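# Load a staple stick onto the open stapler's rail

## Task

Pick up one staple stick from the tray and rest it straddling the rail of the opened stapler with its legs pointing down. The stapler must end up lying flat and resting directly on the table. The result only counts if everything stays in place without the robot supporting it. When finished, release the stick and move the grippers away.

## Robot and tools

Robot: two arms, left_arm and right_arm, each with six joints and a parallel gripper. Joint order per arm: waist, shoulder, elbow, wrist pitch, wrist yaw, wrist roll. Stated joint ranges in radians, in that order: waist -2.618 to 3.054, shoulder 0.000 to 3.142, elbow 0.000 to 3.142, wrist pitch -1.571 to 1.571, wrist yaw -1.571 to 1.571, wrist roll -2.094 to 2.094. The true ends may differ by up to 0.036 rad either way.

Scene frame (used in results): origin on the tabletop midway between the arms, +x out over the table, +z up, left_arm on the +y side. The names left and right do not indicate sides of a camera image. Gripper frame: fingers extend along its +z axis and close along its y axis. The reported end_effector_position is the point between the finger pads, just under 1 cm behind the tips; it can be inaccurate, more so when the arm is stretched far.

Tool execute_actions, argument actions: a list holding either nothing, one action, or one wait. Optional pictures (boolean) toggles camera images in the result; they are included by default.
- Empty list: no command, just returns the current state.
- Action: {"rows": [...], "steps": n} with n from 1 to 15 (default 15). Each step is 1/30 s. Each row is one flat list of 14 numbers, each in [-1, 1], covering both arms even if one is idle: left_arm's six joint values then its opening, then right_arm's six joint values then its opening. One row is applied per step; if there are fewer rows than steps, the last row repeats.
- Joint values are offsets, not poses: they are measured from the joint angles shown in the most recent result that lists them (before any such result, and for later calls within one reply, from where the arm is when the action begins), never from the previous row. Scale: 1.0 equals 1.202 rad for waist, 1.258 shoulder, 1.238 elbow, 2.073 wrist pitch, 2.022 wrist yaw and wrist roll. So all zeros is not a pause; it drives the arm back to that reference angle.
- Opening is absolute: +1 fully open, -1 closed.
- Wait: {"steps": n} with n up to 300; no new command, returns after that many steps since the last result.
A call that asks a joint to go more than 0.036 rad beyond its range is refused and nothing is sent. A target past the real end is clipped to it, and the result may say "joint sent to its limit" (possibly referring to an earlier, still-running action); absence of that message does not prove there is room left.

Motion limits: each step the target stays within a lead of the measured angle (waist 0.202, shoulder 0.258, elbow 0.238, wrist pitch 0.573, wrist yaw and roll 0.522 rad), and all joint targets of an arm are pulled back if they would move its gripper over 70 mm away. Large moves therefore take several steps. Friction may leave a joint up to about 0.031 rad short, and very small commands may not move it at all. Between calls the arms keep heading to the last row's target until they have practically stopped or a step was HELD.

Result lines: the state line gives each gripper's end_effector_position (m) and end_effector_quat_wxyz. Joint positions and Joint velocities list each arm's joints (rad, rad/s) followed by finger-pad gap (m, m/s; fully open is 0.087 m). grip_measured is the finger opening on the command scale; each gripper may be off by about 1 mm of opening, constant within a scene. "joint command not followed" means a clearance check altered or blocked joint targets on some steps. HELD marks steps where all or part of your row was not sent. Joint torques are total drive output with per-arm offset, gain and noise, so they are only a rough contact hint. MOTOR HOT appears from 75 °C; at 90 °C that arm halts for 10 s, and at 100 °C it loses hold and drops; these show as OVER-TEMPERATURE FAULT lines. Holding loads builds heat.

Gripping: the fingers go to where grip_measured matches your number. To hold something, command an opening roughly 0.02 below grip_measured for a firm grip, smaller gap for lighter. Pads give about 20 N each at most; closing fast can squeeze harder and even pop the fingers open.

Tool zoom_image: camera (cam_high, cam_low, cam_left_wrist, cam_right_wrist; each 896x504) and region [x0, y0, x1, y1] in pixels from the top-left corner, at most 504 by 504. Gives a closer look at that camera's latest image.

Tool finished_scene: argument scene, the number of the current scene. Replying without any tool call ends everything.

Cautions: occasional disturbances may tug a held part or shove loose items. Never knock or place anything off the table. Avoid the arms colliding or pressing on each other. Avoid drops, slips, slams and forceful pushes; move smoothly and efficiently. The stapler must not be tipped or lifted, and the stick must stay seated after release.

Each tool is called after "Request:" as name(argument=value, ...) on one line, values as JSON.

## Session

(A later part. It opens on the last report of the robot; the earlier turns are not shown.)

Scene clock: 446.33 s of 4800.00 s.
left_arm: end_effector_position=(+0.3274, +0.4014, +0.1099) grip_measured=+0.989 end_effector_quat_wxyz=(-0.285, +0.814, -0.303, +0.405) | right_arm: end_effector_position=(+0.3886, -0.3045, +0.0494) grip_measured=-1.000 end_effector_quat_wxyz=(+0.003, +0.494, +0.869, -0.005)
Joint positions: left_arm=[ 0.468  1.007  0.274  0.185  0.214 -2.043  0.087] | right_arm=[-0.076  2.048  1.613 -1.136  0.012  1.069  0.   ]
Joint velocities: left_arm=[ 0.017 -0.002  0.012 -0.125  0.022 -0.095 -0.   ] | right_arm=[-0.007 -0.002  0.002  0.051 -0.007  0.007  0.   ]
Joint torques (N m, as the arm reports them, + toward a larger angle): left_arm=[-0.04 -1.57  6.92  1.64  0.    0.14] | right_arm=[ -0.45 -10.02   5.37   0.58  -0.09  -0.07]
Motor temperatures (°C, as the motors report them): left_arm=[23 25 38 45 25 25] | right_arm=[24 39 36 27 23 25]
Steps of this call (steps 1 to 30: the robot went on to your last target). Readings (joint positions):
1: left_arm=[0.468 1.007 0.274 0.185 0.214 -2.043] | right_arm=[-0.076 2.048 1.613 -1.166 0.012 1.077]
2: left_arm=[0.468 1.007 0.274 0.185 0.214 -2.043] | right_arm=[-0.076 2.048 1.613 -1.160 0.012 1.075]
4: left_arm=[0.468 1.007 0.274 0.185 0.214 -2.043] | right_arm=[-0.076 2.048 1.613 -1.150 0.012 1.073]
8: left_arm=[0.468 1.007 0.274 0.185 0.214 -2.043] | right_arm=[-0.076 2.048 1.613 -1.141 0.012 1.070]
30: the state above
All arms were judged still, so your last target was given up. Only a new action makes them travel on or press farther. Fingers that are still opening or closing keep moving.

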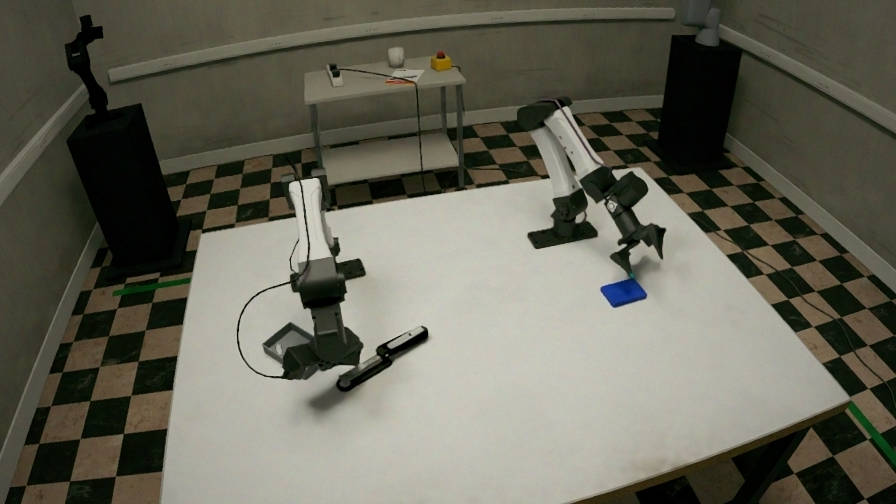

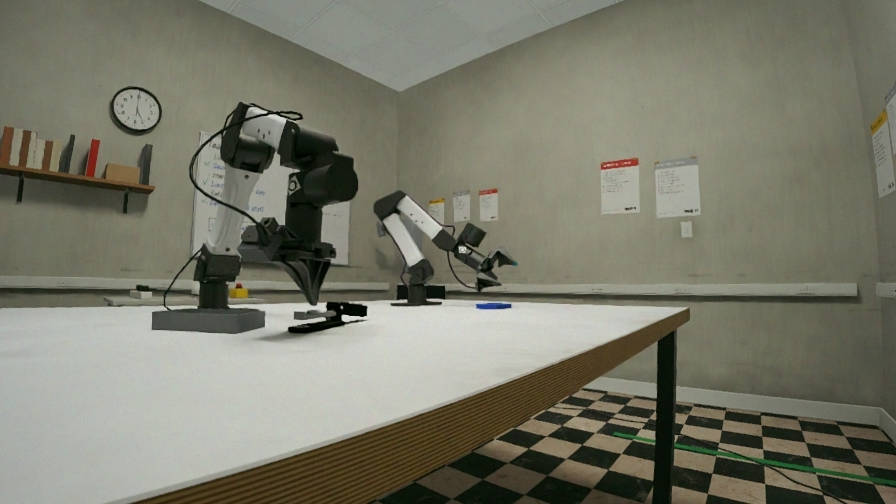

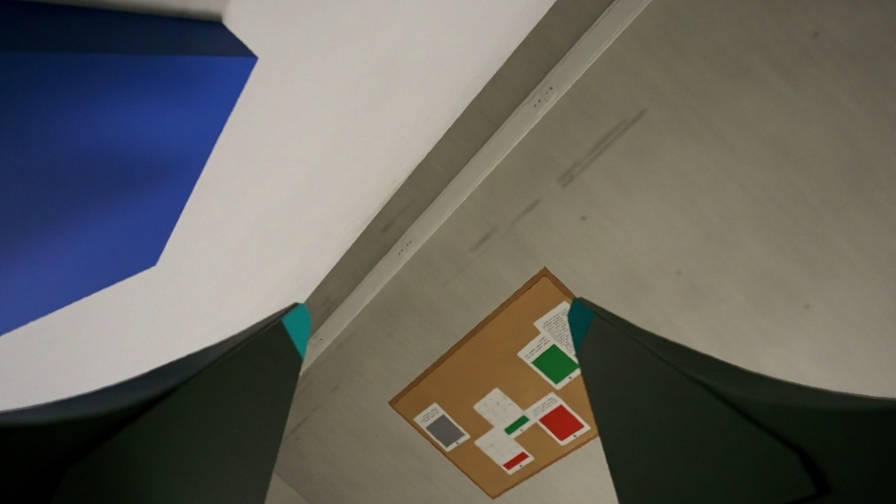

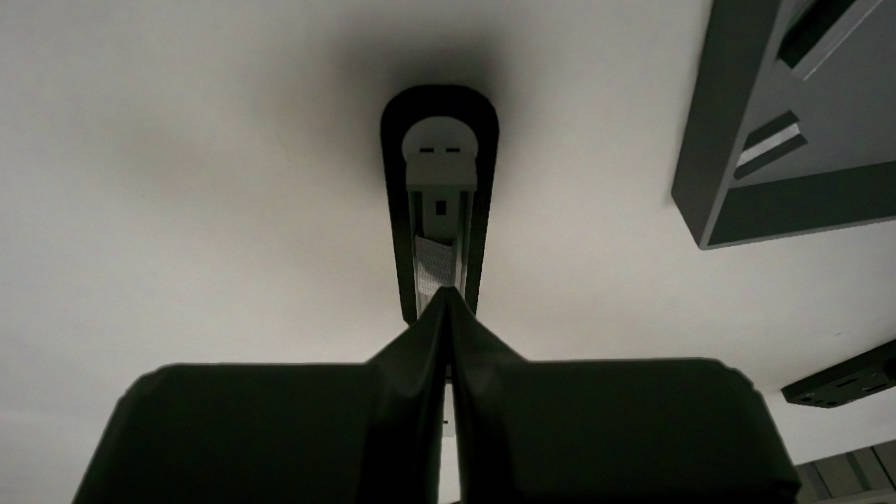

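Request:
execute_actions(actions=[{"rows": [[0,0,0,0,0,0,1, 0,0,0,0.028,0,0,-1]], "steps": 15}], pictures=false)

Request:
execute_actions(actions=[{"rows": [[0,0,0,0,0,0,1, 0,0,-0.05,0.03,0,0,-1]], "steps": 15}], pictures=false)

Request:
execute_actions(actions=[{"steps": 25}])

Request:
zoom_image(camera="cam_right_wrist", region=[300, 50, 600, 350])

Scene clock: 455.40 s of 4800.00 s.
left_arm: end_effector_position=(+0.3274, +0.4014, +0.1099) grip_measured=+0.989 end_effector_quat_wxyz=(-0.285, +0.814, -0.303, +0.405) | right_arm: end_effector_position=(+0.3983, -0.3041, +0.0488) grip_measured=-1.000 end_effector_quat_wxyz=(+0.020, +0.494, +0.869, +0.005)
Joint positions: left_arm=[ 0.468  1.007  0.274  0.185  0.214 -2.043  0.087] | right_arm=[-0.076  2.048  1.613 -1.097  0.012  1.069  0.   ]
Joint velocities: left_arm=[-0.007 -0.007  0.012  0.051  0.022  0.022  0.001] | right_arm=[ 0.012 -0.012 -0.002 -0.066  0.007  0.022  0.   ]
Joint torques (N m, as the arm reports them, + toward a larger angle): left_arm=[ 0.03 -1.62  6.86  1.64  0.    0.09] | right_arm=[-0.31 -9.75  6.69  0.66 -0.09  0.02]
Motor temperatures (°C, as the motors report them): left_arm=[23 25 38 45 25 25] | right_arm=[24 40 35 27 23 25]
Steps of this call (steps 1 to 90: nothing new was sent; then 5.57 s passed at rest; steps 91 to 105: all 15 steps of this action). Readings (joint positions):
91: left_arm=[0.468 1.007 0.274 0.185 0.214 -2.043] | right_arm=[-0.076 2.048 1.613 -1.133 0.012 1.069]
92: left_arm=[0.468 1.007 0.274 0.185 0.214 -2.043] | right_arm=[-0.076 2.048 1.613 -1.126 0.012 1.069]
94: left_arm=[0.468 1.007 0.274 0.185 0.214 -2.043] | right_arm=[-0.076 2.048 1.613 -1.114 0.012 1.069]
98: left_arm=[0.468 1.007 0.274 0.185 0.214 -2.043] | right_arm=[-0.076 2.048 1.613 -1.103 0.012 1.069]
105: the state above

Scene clock: 455.90 s of 4800.00 s.
left_arm: end_effector_position=(+0.3274, +0.4014, +0.1099) grip_measured=+0.989 end_effector_quat_wxyz=(-0.285, +0.814, -0.303, +0.405) | right_arm: end_effector_position=(+0.3988, -0.3038, +0.0406) grip_measured=-1.000 end_effector_quat_wxyz=(+0.023, +0.494, +0.869, +0.008)
Joint positions: left_arm=[ 0.468  1.007  0.274  0.185  0.214 -2.043  0.087] | right_arm=[-0.076  2.048  1.58  -1.055  0.01   1.069  0.   ]
Joint velocities: left_arm=[ 0.002 -0.002 -0.007  0.022 -0.007 -0.095  0.   ] | right_arm=[-0.017  0.002  0.017  0.007  0.007  0.007  0.   ]
Joint torques (N m, as the arm reports them, + toward a larger angle): left_arm=[ 0.02 -1.58  6.85  1.68 -0.01  0.08] | right_arm=[-0.29 -9.67  4.17  0.72 -0.08  0.01]
Motor temperatures (°C, as the motors report them): left_arm=[23 25 38 45 25 25] | right_arm=[24 40 35 27 23 25]
Steps of this call (steps 1 to 15: all 15 steps of this action). Readings (joint positions):
1: left_arm=[0.468 1.007 0.274 0.185 0.214 -2.043] | right_arm=[-0.076 2.048 1.607 -1.089 0.012 1.069]
2: left_arm=[0.468 1.007 0.274 0.185 0.214 -2.043] | right_arm=[-0.076 2.048 1.599 -1.079 0.012 1.069]
4: left_arm=[0.468 1.007 0.274 0.185 0.214 -2.043] | right_arm=[-0.076 2.048 1.580 -1.067 0.012 1.069]
8: left_arm=[0.468 1.007 0.274 0.185 0.214 -2.043] | right_arm=[-0.076 2.048 1.580 -1.060 0.010 1.069]
15: the state above

Scene clock: 456.73 s of 4800.00 s.
left_arm: end_effector_position=(+0.3274, +0.4014, +0.1099) grip_measured=+0.989 end_effector_quat_wxyz=(-0.285, +0.814, -0.303, +0.405) | right_arm: end_effector_position=(+0.3992, -0.3038, +0.0406) grip_measured=-1.000 end_effector_quat_wxyz=(+0.024, +0.494, +0.869, +0.009)
Joint positions: left_arm=[ 0.468  1.007  0.274  0.185  0.214 -2.043  0.087] | right_arm=[-0.076  2.048  1.58  -1.053  0.01   1.069  0.   ]
Joint velocities: left_arm=[-0.002 -0.002  0.002  0.051  0.022  0.066 -0.   ] | right_arm=[-0.002 -0.002 -0.002 -0.037 -0.022  0.051  0.   ]
Joint torques (N m, as the arm reports them, + toward a larger angle): left_arm=[-0.06 -1.68  6.8   1.66 -0.01  0.1 ] | right_arm=[-0.3  -9.72  4.15  0.7  -0.08  0.01]
Motor temperatures (°C, as the motors report them): left_arm=[23 25 38 45 25 25] | right_arm=[24 40 35 27 23 25]
Steps of this call (steps 1 to 15: the robot went on to your last target; steps 16 to 25: nothing new was sent). Readings (joint positions):
1: left_arm=[0.468 1.007 0.274 0.185 0.214 -2.043] | right_arm=[-0.076 2.048 1.580 -1.055 0.010 1.069]
2: left_arm=[0.468 1.007 0.274 0.185 0.214 -2.043] | right_arm=[-0.076 2.048 1.580 -1.055 0.010 1.069]
4: left_arm=[0.468 1.007 0.274 0.185 0.214 -2.043] | right_arm=[-0.076 2.048 1.580 -1.054 0.010 1.069]
8: left_arm=[0.468 1.007 0.274 0.185 0.214 -2.043] | right_arm=[-0.076 2.048 1.580 -1.054 0.010 1.069]
25: the state above
All arms were judged still, so your last target was given up. Only a new action makes them travel on or press farther. Fingers that are still opening or closing keep moving.

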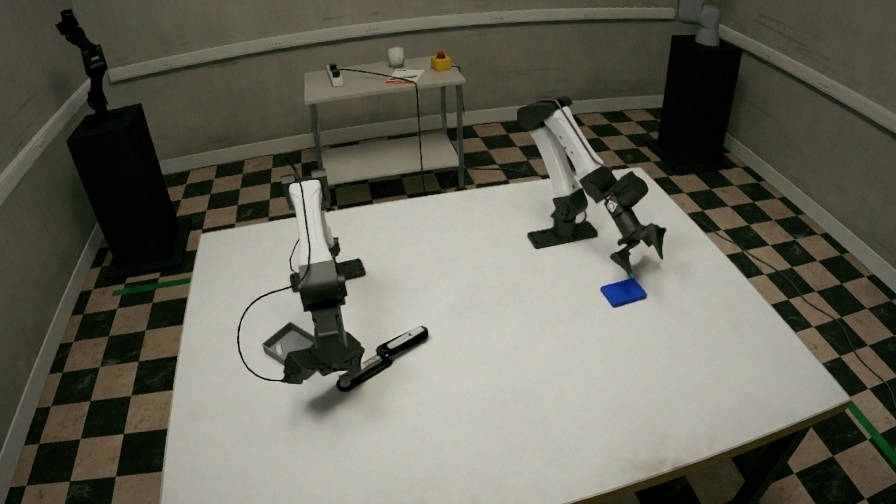

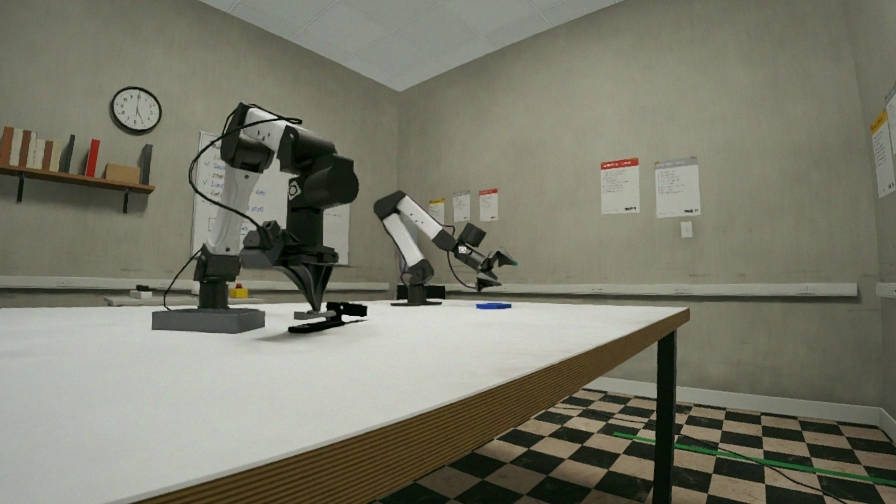

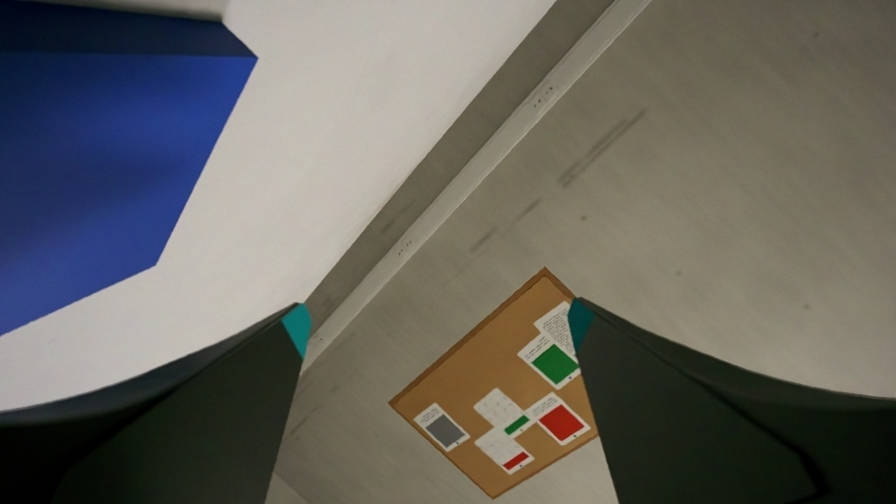

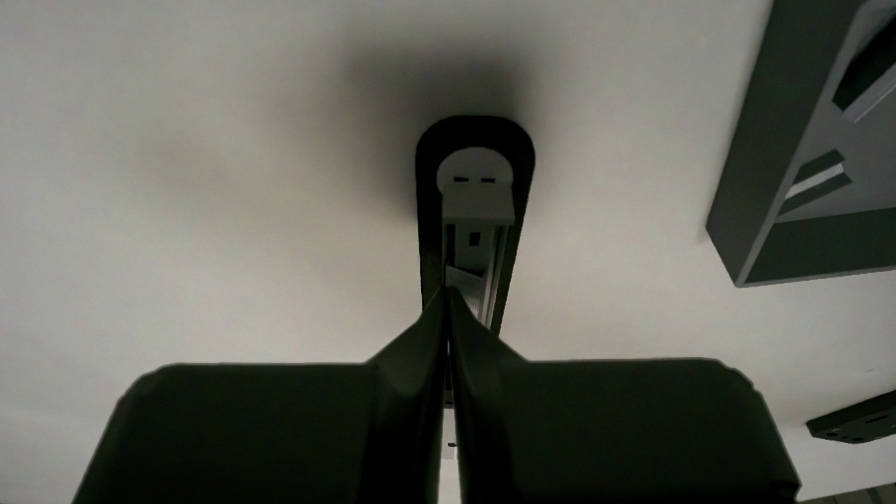

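Region (300, 50, 600, 350) of cam_right_wrist's 896x504 image, scaled by 1.680, with more detail than that image has.

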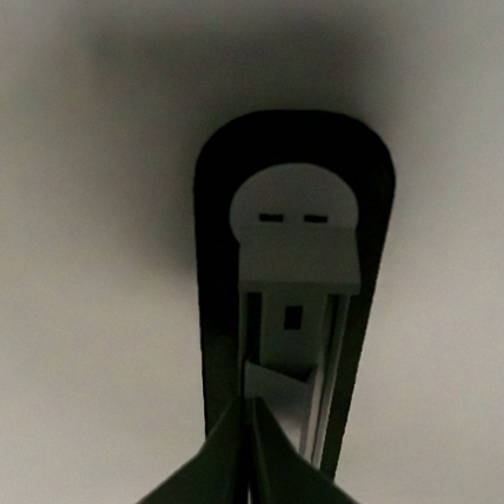

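Request:
execute_actions(actions=[{"rows": [[0,0,0,0,0,0,1, 0,0,-0.03,-0.02,0,0,-1]], "steps": 15}], pictures=false)

Request:
execute_actions(actions=[{"steps": 25}])

Request:
zoom_image(camera="cam_right_wrist", region=[300, 50, 600, 350])

Scene clock: 464.93 s of 4800.00 s.
left_arm: end_effector_position=(+0.3274, +0.4014, +0.1099) grip_measured=+0.989 end_effector_quat_wxyz=(-0.285, +0.814, -0.303, +0.405) | right_arm: end_effector_position=(+0.3973, -0.3039, +0.0406) grip_measured=-1.000 end_effector_quat_wxyz=(+0.021, +0.494, +0.869, +0.007)
Joint positions: left_arm=[ 0.468  1.007  0.274  0.185  0.214 -2.043  0.087] | right_arm=[-0.076  2.048  1.58  -1.061  0.01   1.069  0.   ]
Joint velocities: left_arm=[ 0.007  0.002 -0.002 -0.037 -0.007  0.081  0.   ] | right_arm=[ 0.007  0.002 -0.012  0.022  0.081 -0.022  0.   ]
Joint torques (N m, as the arm reports them, + toward a larger angle): left_arm=[-0.1  -1.62  6.82  1.67 -0.01  0.1 ] | right_arm=[-0.31 -9.7   3.41  0.11 -0.09  0.02]
Motor temperatures (°C, as the motors report them): left_arm=[23 25 38 45 25 25] | right_arm=[24 40 35 27 23 25]
Steps of this call (steps 1 to 90: nothing new was sent; then 4.70 s passed at rest; steps 91 to 105: all 15 steps of this action). Readings (joint positions):
91: left_arm=[0.468 1.007 0.274 0.185 0.214 -2.043] | right_arm=[-0.076 2.048 1.580 -1.056 0.010 1.069]
92: left_arm=[0.468 1.007 0.274 0.185 0.214 -2.043] | right_arm=[-0.076 2.048 1.580 -1.060 0.010 1.069]
94: left_arm=[0.468 1.007 0.274 0.185 0.214 -2.043] | right_arm=[-0.076 2.048 1.580 -1.061 0.010 1.069]
98: left_arm=[0.468 1.007 0.274 0.185 0.214 -2.043] | right_arm=[-0.076 2.048 1.580 -1.061 0.010 1.069]
105: the state above

Scene clock: 465.77 s of 4800.00 s.
left_arm: end_effector_position=(+0.3274, +0.4014, +0.1099) grip_measured=+0.989 end_effector_quat_wxyz=(-0.285, +0.814, -0.303, +0.405) | right_arm: end_effector_position=(+0.3973, -0.3039, +0.0406) grip_measured=-1.000 end_effector_quat_wxyz=(+0.021, +0.494, +0.869, +0.007)
Joint positions: left_arm=[ 0.468  1.007  0.274  0.185  0.214 -2.043  0.087] | right_arm=[-0.076  2.048  1.58  -1.061  0.01   1.069  0.   ]
Joint velocities: left_arm=[ 0.007 -0.012 -0.012 -0.037 -0.007 -0.051  0.   ] | right_arm=[-0.002  0.012  0.007 -0.037 -0.007 -0.007  0.   ]
Joint torques (N m, as the arm reports them, + toward a larger angle): left_arm=[ 0.08 -1.69  6.84  1.66  0.01  0.09] | right_arm=[-0.29 -9.71  3.43  0.11 -0.09  0.02]
Motor temperatures (°C, as the motors report them): left_arm=[23 25 38 45 25 25] | right_arm=[24 40 35 27 23 25]
Steps of this call (steps 1 to 15: the robot went on to your last target; steps 16 to 25: nothing new was sent). Readings (joint positions):
1: left_arm=[0.468 1.007 0.274 0.185 0.214 -2.043] | right_arm=[-0.076 2.048 1.580 -1.061 0.010 1.069]
2: left_arm=[0.468 1.007 0.274 0.185 0.214 -2.043] | right_arm=[-0.076 2.048 1.580 -1.061 0.010 1.069]
4: left_arm=[0.468 1.007 0.274 0.185 0.214 -2.043] | right_arm=[-0.076 2.048 1.580 -1.061 0.010 1.069]
8: left_arm=[0.468 1.007 0.274 0.185 0.214 -2.043] | right_arm=[-0.076 2.048 1.580 -1.061 0.010 1.069]
25: the state above
All arms were judged still, so your last target was given up. Only a new action makes them travel on or press farther. Fingers that are still opening or closing keep moving.

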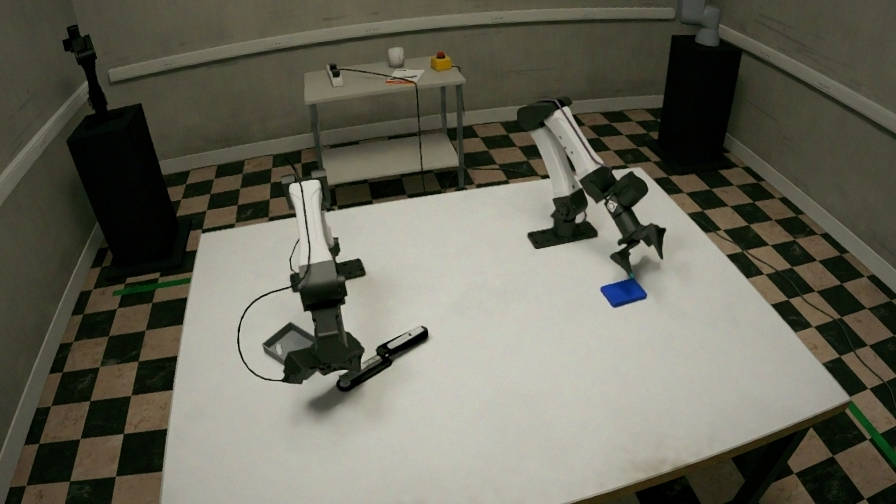

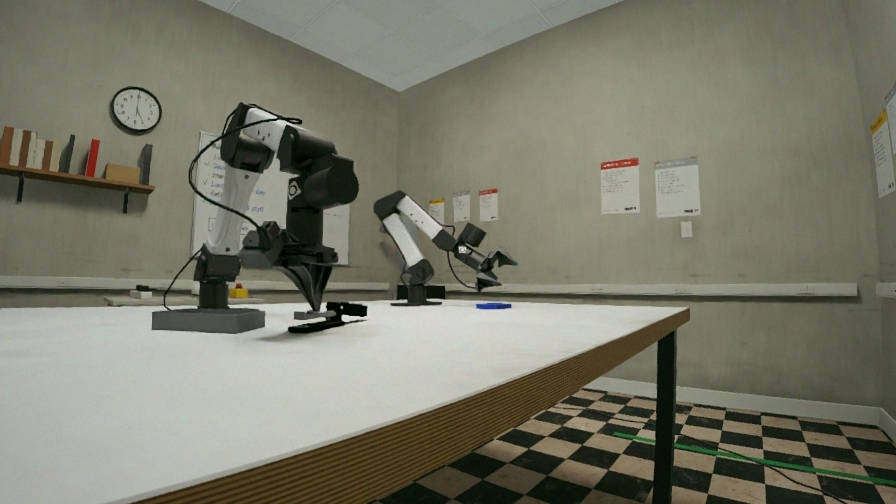

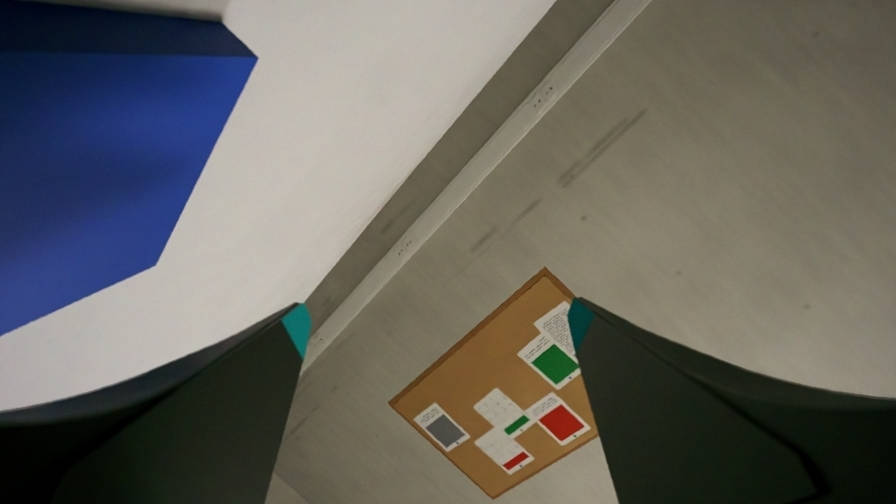

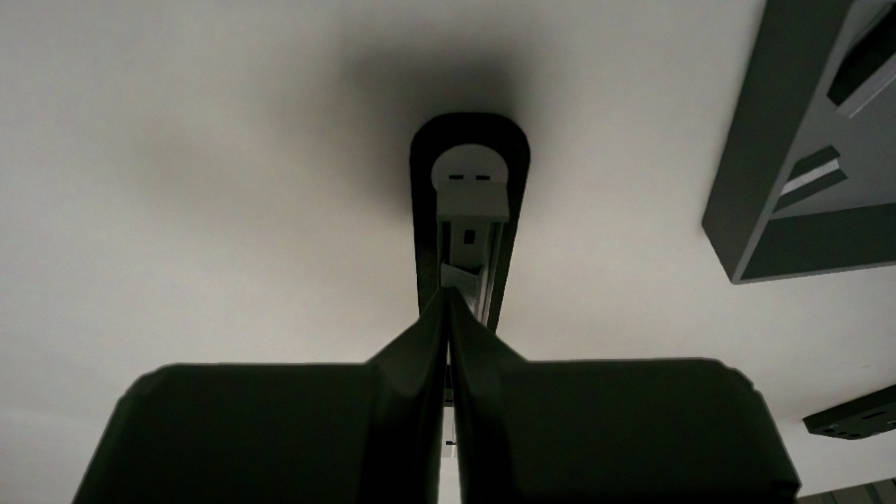

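Region (300, 50, 600, 350) of cam_right_wrist's 896x504 image, scaled by 1.680, with more detail than that image has.

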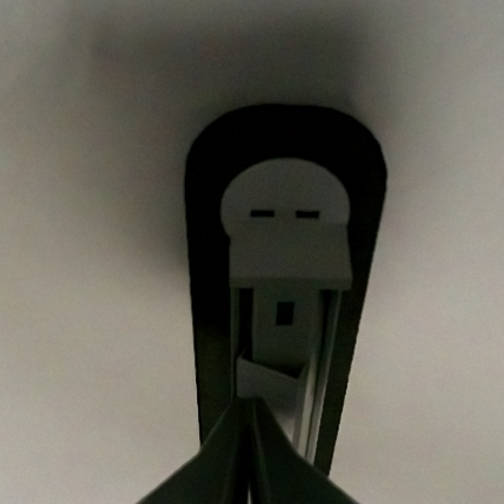

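Stick seems to be moving a bit. Push more.

Request:
execute_actions(actions=[{"rows": [[0,0,0,0,0,0,1, 0,0,-0.02,-0.035,0,0,-1]], "steps": 15}], pictures=false)

Request:
execute_actions(actions=[{"steps": 25}])

Request:
zoom_image(camera="cam_right_wrist", region=[300, 50, 600, 350])

Scene clock: 474.40 s of 4800.00 s.
left_arm: end_effector_position=(+0.3274, +0.4014, +0.1099) grip_measured=+0.989 end_effector_quat_wxyz=(-0.285, +0.814, -0.303, +0.405) | right_arm: end_effector_position=(+0.3957, -0.3039, +0.0407) grip_measured=-1.000 end_effector_quat_wxyz=(+0.018, +0.494, +0.869, +0.005)
Joint positions: left_arm=[ 0.468  1.007  0.274  0.185  0.214 -2.043  0.087] | right_arm=[-0.076  2.048  1.58  -1.068  0.01   1.069  0.   ]
Joint velocities: left_arm=[-0.002 -0.002 -0.002  0.051 -0.051  0.051 -0.001] | right_arm=[-0.012 -0.012 -0.017  0.022 -0.066  0.007  0.   ]
Joint torques (N m, as the arm reports them, + toward a larger angle): left_arm=[-0.04 -1.58  6.94  1.66 -0.01  0.08] | right_arm=[-0.3  -9.71  4.52 -0.26 -0.09  0.02]
Motor temperatures (°C, as the motors report them): left_arm=[23 25 38 45 25 25] | right_arm=[24 40 34 27 23 25]
Steps of this call (steps 1 to 90: nothing new was sent; then 5.13 s passed at rest; steps 91 to 105: all 15 steps of this action). Readings (joint positions):
91: left_arm=[0.468 1.007 0.274 0.185 0.214 -2.043] | right_arm=[-0.076 2.048 1.580 -1.064 0.010 1.069]
92: left_arm=[0.468 1.007 0.274 0.185 0.214 -2.043] | right_arm=[-0.076 2.048 1.580 -1.066 0.010 1.069]
94: left_arm=[0.468 1.007 0.274 0.185 0.214 -2.043] | right_arm=[-0.076 2.048 1.580 -1.068 0.010 1.069]
98: left_arm=[0.468 1.007 0.274 0.185 0.214 -2.043] | right_arm=[-0.076 2.048 1.580 -1.068 0.010 1.069]
105: the state above

Scene clock: 475.23 s of 4800.00 s.
left_arm: end_effector_position=(+0.3274, +0.4014, +0.1099) grip_measured=+0.989 end_effector_quat_wxyz=(-0.285, +0.814, -0.303, +0.405) | right_arm: end_effector_position=(+0.3957, -0.3039, +0.0407) grip_measured=-1.000 end_effector_quat_wxyz=(+0.018, +0.494, +0.869, +0.005)
Joint positions: left_arm=[ 0.468  1.007  0.274  0.185  0.214 -2.043  0.087] | right_arm=[-0.076  2.048  1.58  -1.068  0.01   1.069  0.   ]
Joint velocities: left_arm=[-0.002 -0.007  0.012 -0.022 -0.11  -0.007 -0.   ] | right_arm=[-0.002  0.002  0.007 -0.007  0.051 -0.022  0.   ]
Joint torques (N m, as the arm reports them, + toward a larger angle): left_arm=[-0.06 -1.79  6.88  1.65  0.    0.12] | right_arm=[-0.29 -9.72  4.5  -0.25 -0.09  0.02]
Motor temperatures (°C, as the motors report them): left_arm=[23 25 38 45 25 25] | right_arm=[24 40 34 27 23 25]
Steps of this call (steps 1 to 15: the robot went on to your last target; steps 16 to 25: nothing new was sent). Readings (joint positions):
1: left_arm=[0.468 1.007 0.274 0.185 0.214 -2.043] | right_arm=[-0.076 2.048 1.580 -1.068 0.010 1.069]
2: left_arm=[0.468 1.007 0.274 0.185 0.214 -2.043] | right_arm=[-0.076 2.048 1.580 -1.068 0.010 1.069]
4: left_arm=[0.468 1.007 0.274 0.185 0.214 -2.043] | right_arm=[-0.076 2.048 1.580 -1.068 0.010 1.069]
8: left_arm=[0.468 1.007 0.274 0.185 0.214 -2.043] | right_arm=[-0.076 2.048 1.580 -1.068 0.010 1.069]
25: the state above
All arms were judged still, so your last target was given up. Only a new action makes them travel on or press farther. Fingers that are still opening or closing keep moving.

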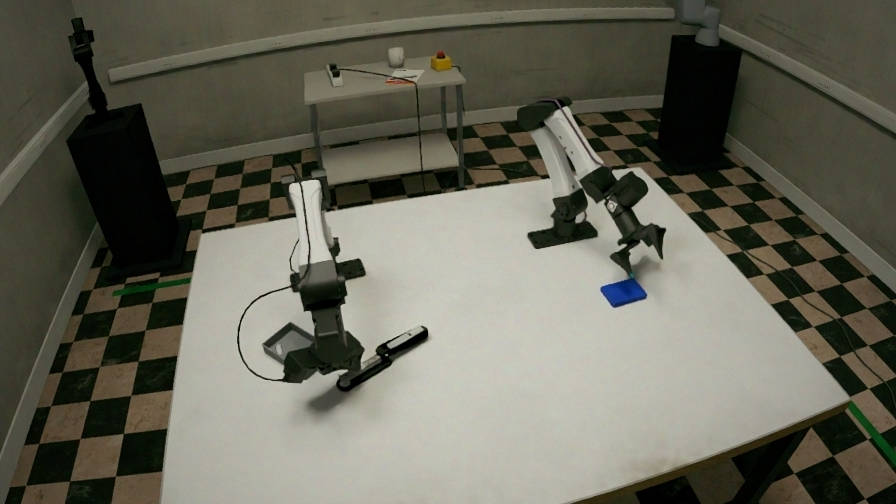

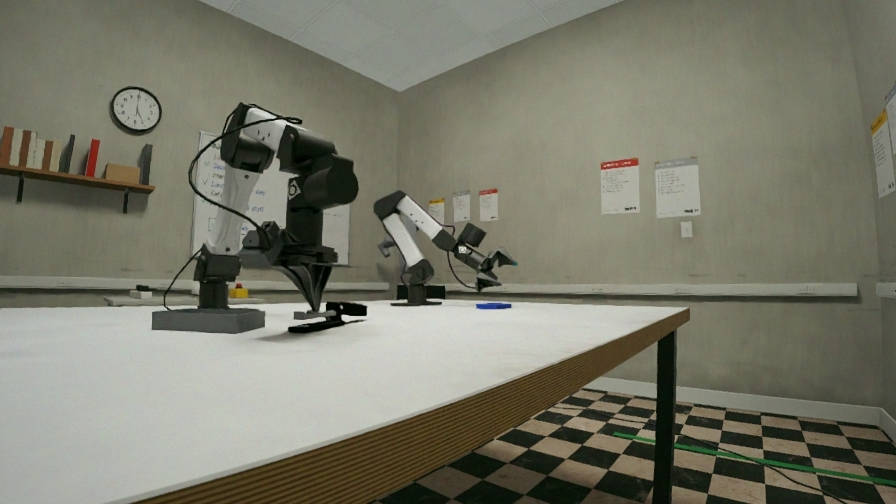

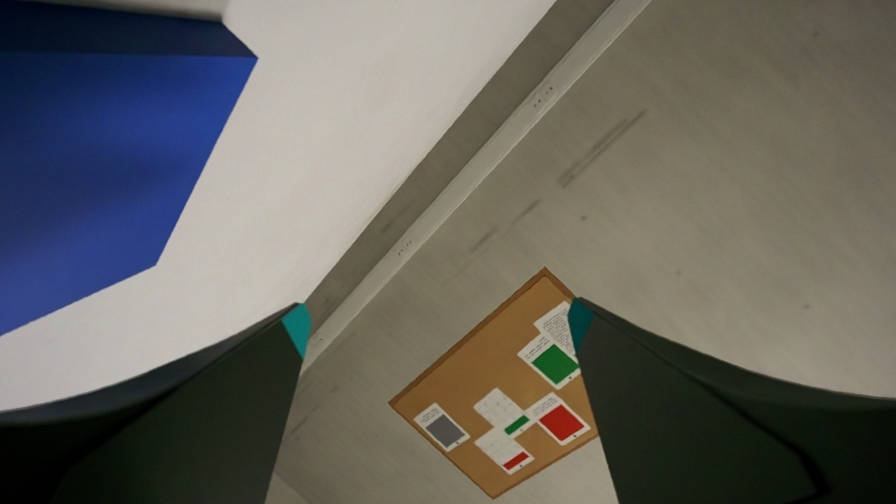

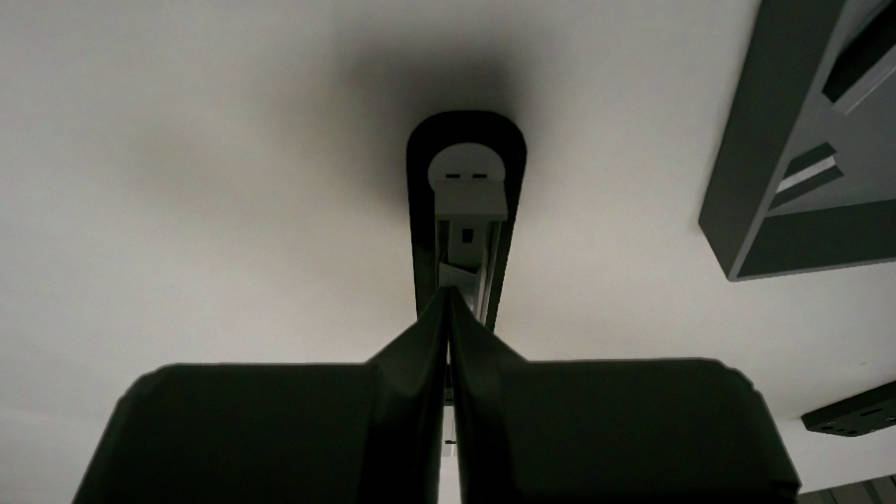

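Region (300, 50, 600, 350) of cam_right_wrist's 896x504 image, scaled by 1.680, with more detail than that image has.

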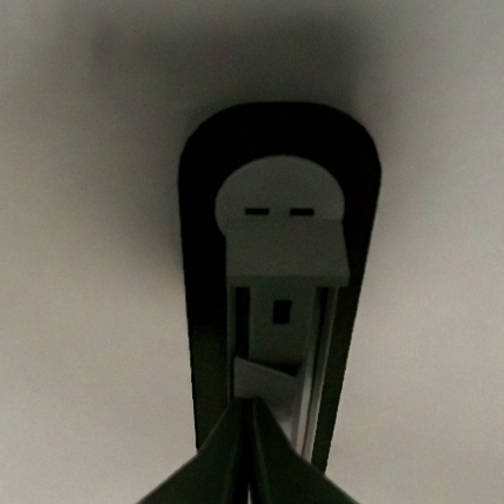

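Request:
execute_actions(actions=[{"rows": [[0,0,0,0,0,0,1, 0,0,0.06,-0.045,0,0,-1]], "steps": 15}], pictures=false)

Request:
execute_actions(actions=[{"rows": [[0,0,0,0,0,0,1, 0,0,0,0,0,0,-0.5]], "steps": 15}], pictures=false)

Request:
execute_actions(actions=[{"steps": 15}])

Request:
zoom_image(camera="cam_right_wrist", region=[300, 50, 600, 350])

Scene clock: 488.77 s of 4800.00 s.
left_arm: end_effector_position=(+0.3274, +0.4014, +0.1099) grip_measured=+0.989 end_effector_quat_wxyz=(-0.285, +0.814, -0.303, +0.405) | right_arm: end_effector_position=(+0.3909, -0.3041, +0.0520) grip_measured=-1.000 end_effector_quat_wxyz=(+0.005, +0.494, +0.869, -0.003)
Joint positions: left_arm=[ 0.468  1.007  0.274  0.185  0.214 -2.043  0.087] | right_arm=[-0.076  2.05   1.627 -1.143  0.01   1.069  0.   ]
Joint velocities: left_arm=[ 0.002  0.017  0.017  0.022 -0.037 -0.022  0.001] | right_arm=[-0.007 -0.012 -0.002 -0.051 -0.11  -0.037  0.   ]
Joint torques (N m, as the arm reports them, + toward a larger angle): left_arm=[ 0.08 -1.59  6.83  1.64 -0.01  0.1 ] | right_arm=[-0.24 -9.85  8.98  0.23 -0.09  0.02]
Motor temperatures (°C, as the motors report them): left_arm=[23 25 38 45 25 25] | right_arm=[24 41 34 26 23 25]
Steps of this call (steps 1 to 90: nothing new was sent; then 10.03 s passed at rest; steps 91 to 105: all 15 steps of this action). Readings (joint positions):
91: left_arm=[0.468 1.007 0.274 0.185 0.214 -2.043] | right_arm=[-0.076 2.048 1.589 -1.077 0.010 1.069]
92: left_arm=[0.468 1.007 0.274 0.185 0.214 -2.043] | right_arm=[-0.076 2.050 1.600 -1.092 0.010 1.069]
94: left_arm=[0.468 1.007 0.274 0.185 0.214 -2.043] | right_arm=[-0.076 2.050 1.620 -1.111 0.010 1.069]
98: left_arm=[0.468 1.007 0.274 0.185 0.214 -2.043] | right_arm=[-0.076 2.050 1.627 -1.129 0.010 1.069]
105: the state above

Scene clock: 489.27 s of 4800.00 s.
left_arm: end_effector_position=(+0.3274, +0.4014, +0.1099) grip_measured=+0.989 end_effector_quat_wxyz=(-0.285, +0.814, -0.303, +0.405) | right_arm: end_effector_position=(+0.3909, -0.3041, +0.0520) grip_measured=-0.500 end_effector_quat_wxyz=(+0.005, +0.494, +0.869, -0.003)
Joint positions: left_arm=[ 0.468  1.007  0.274  0.185  0.214 -2.043  0.087] | right_arm=[-0.076  2.05   1.627 -1.143  0.01   1.069  0.022]
Joint velocities: left_arm=[-0.002 -0.002  0.002  0.022 -0.007  0.007 -0.001] | right_arm=[-0.002 -0.002  0.002 -0.007  0.051 -0.095 -0.001]
Joint torques (N m, as the arm reports them, + toward a larger angle): left_arm=[ 0.04 -1.61  6.72  1.67  0.    0.11] | right_arm=[-0.29 -9.73  6.62  0.4  -0.09  0.02]
Motor temperatures (°C, as the motors report them): left_arm=[23 25 38 45 25 25] | right_arm=[24 41 34 26 23 25]
Steps of this call (steps 1 to 15: all 15 steps of this action). Readings (joint positions):
1: left_arm=[0.468 1.007 0.274 0.185 0.214 -2.043] | right_arm=[-0.076 2.050 1.627 -1.143 0.010 1.069]
2: left_arm=[0.468 1.007 0.274 0.185 0.214 -2.043] | right_arm=[-0.076 2.050 1.627 -1.143 0.010 1.069]
4: left_arm=[0.468 1.007 0.274 0.185 0.214 -2.043] | right_arm=[-0.076 2.050 1.627 -1.143 0.010 1.069]
8: left_arm=[0.468 1.007 0.274 0.185 0.214 -2.043] | right_arm=[-0.076 2.050 1.627 -1.143 0.010 1.069]
15: the state above

Scene clock: 489.77 s of 4800.00 s.
left_arm: end_effector_position=(+0.3274, +0.4014, +0.1099) grip_measured=+0.989 end_effector_quat_wxyz=(-0.285, +0.814, -0.303, +0.405) | right_arm: end_effector_position=(+0.3909, -0.3041, +0.0520) grip_measured=-0.500 end_effector_quat_wxyz=(+0.005, +0.494, +0.869, -0.003)
Joint positions: left_arm=[ 0.468  1.007  0.274  0.185  0.214 -2.043  0.087] | right_arm=[-0.076  2.05   1.627 -1.143  0.01   1.069  0.022]
Joint velocities: left_arm=[-0.017 -0.002 -0.002  0.022  0.007  0.066  0.001] | right_arm=[-0.022 -0.012 -0.007 -0.007 -0.037 -0.051 -0.   ]
Joint torques (N m, as the arm reports them, + toward a larger angle): left_arm=[-0.04 -1.62  6.9   1.67  0.01  0.12] | right_arm=[-0.31 -9.7   6.63  0.4  -0.09  0.02]
Motor temperatures (°C, as the motors report them): left_arm=[23 25 38 45 25 25] | right_arm=[24 41 34 26 23 25]
Steps of this call (steps 1 to 15: the robot went on to your last target). Readings (joint positions):
1: left_arm=[0.468 1.007 0.274 0.185 0.214 -2.043] | right_arm=[-0.076 2.050 1.627 -1.143 0.010 1.069]
2: left_arm=[0.468 1.007 0.274 0.185 0.214 -2.043] | right_arm=[-0.076 2.050 1.627 -1.143 0.010 1.069]
4: left_arm=[0.468 1.007 0.274 0.185 0.214 -2.043] | right_arm=[-0.076 2.050 1.627 -1.143 0.010 1.069]
8: left_arm=[0.468 1.007 0.274 0.185 0.214 -2.043] | right_arm=[-0.076 2.050 1.627 -1.143 0.010 1.069]
15: the state above
All arms were judged still, so your last target was given up. Only a new action makes them travel on or press farther. Fingers that are still opening or closing keep moving.

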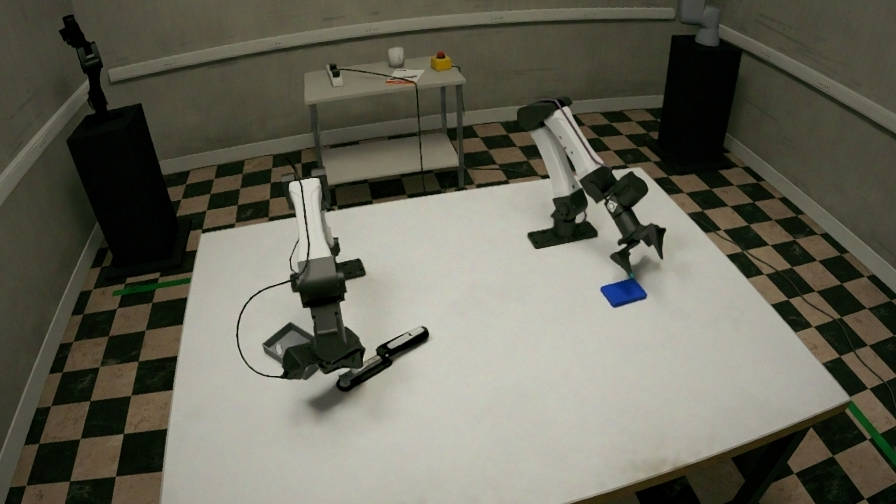

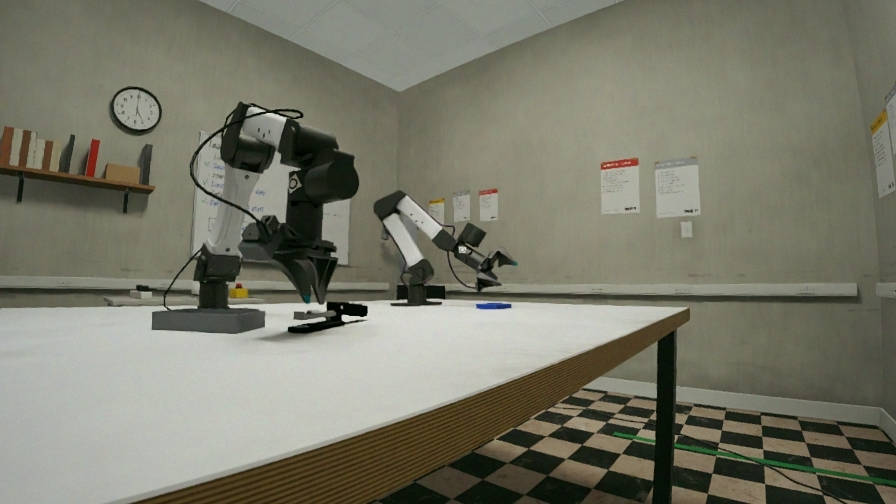

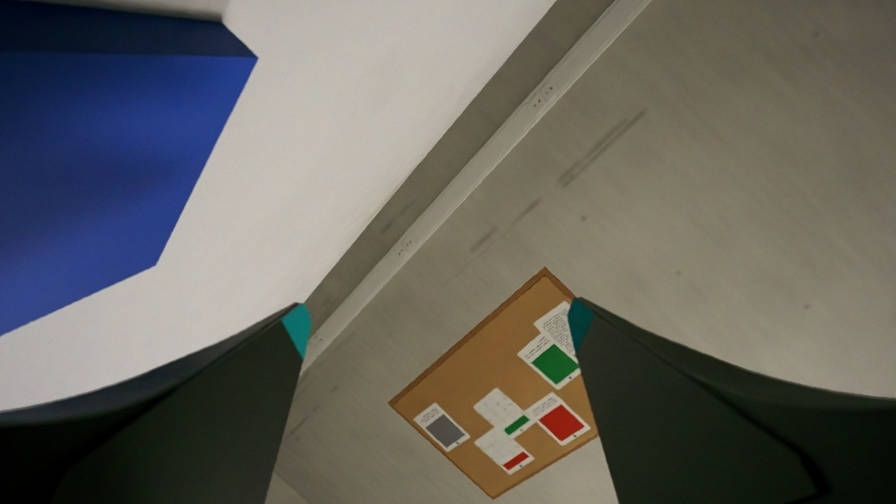

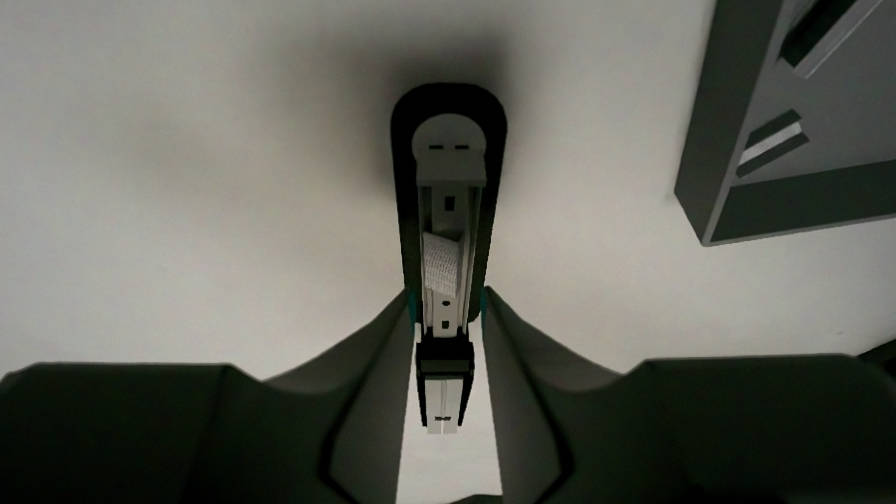

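Region (300, 50, 600, 350) of cam_right_wrist's 896x504 image, scaled by 1.680, with more detail than that image has.

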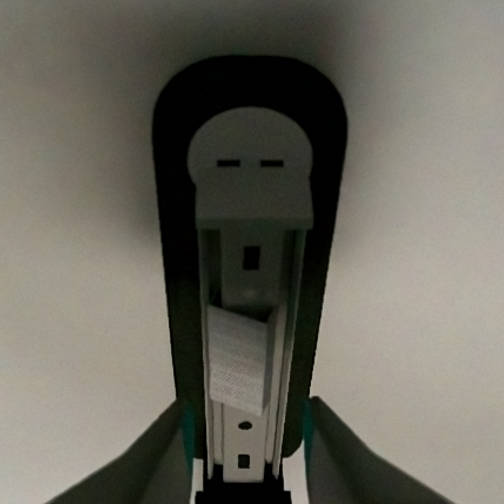

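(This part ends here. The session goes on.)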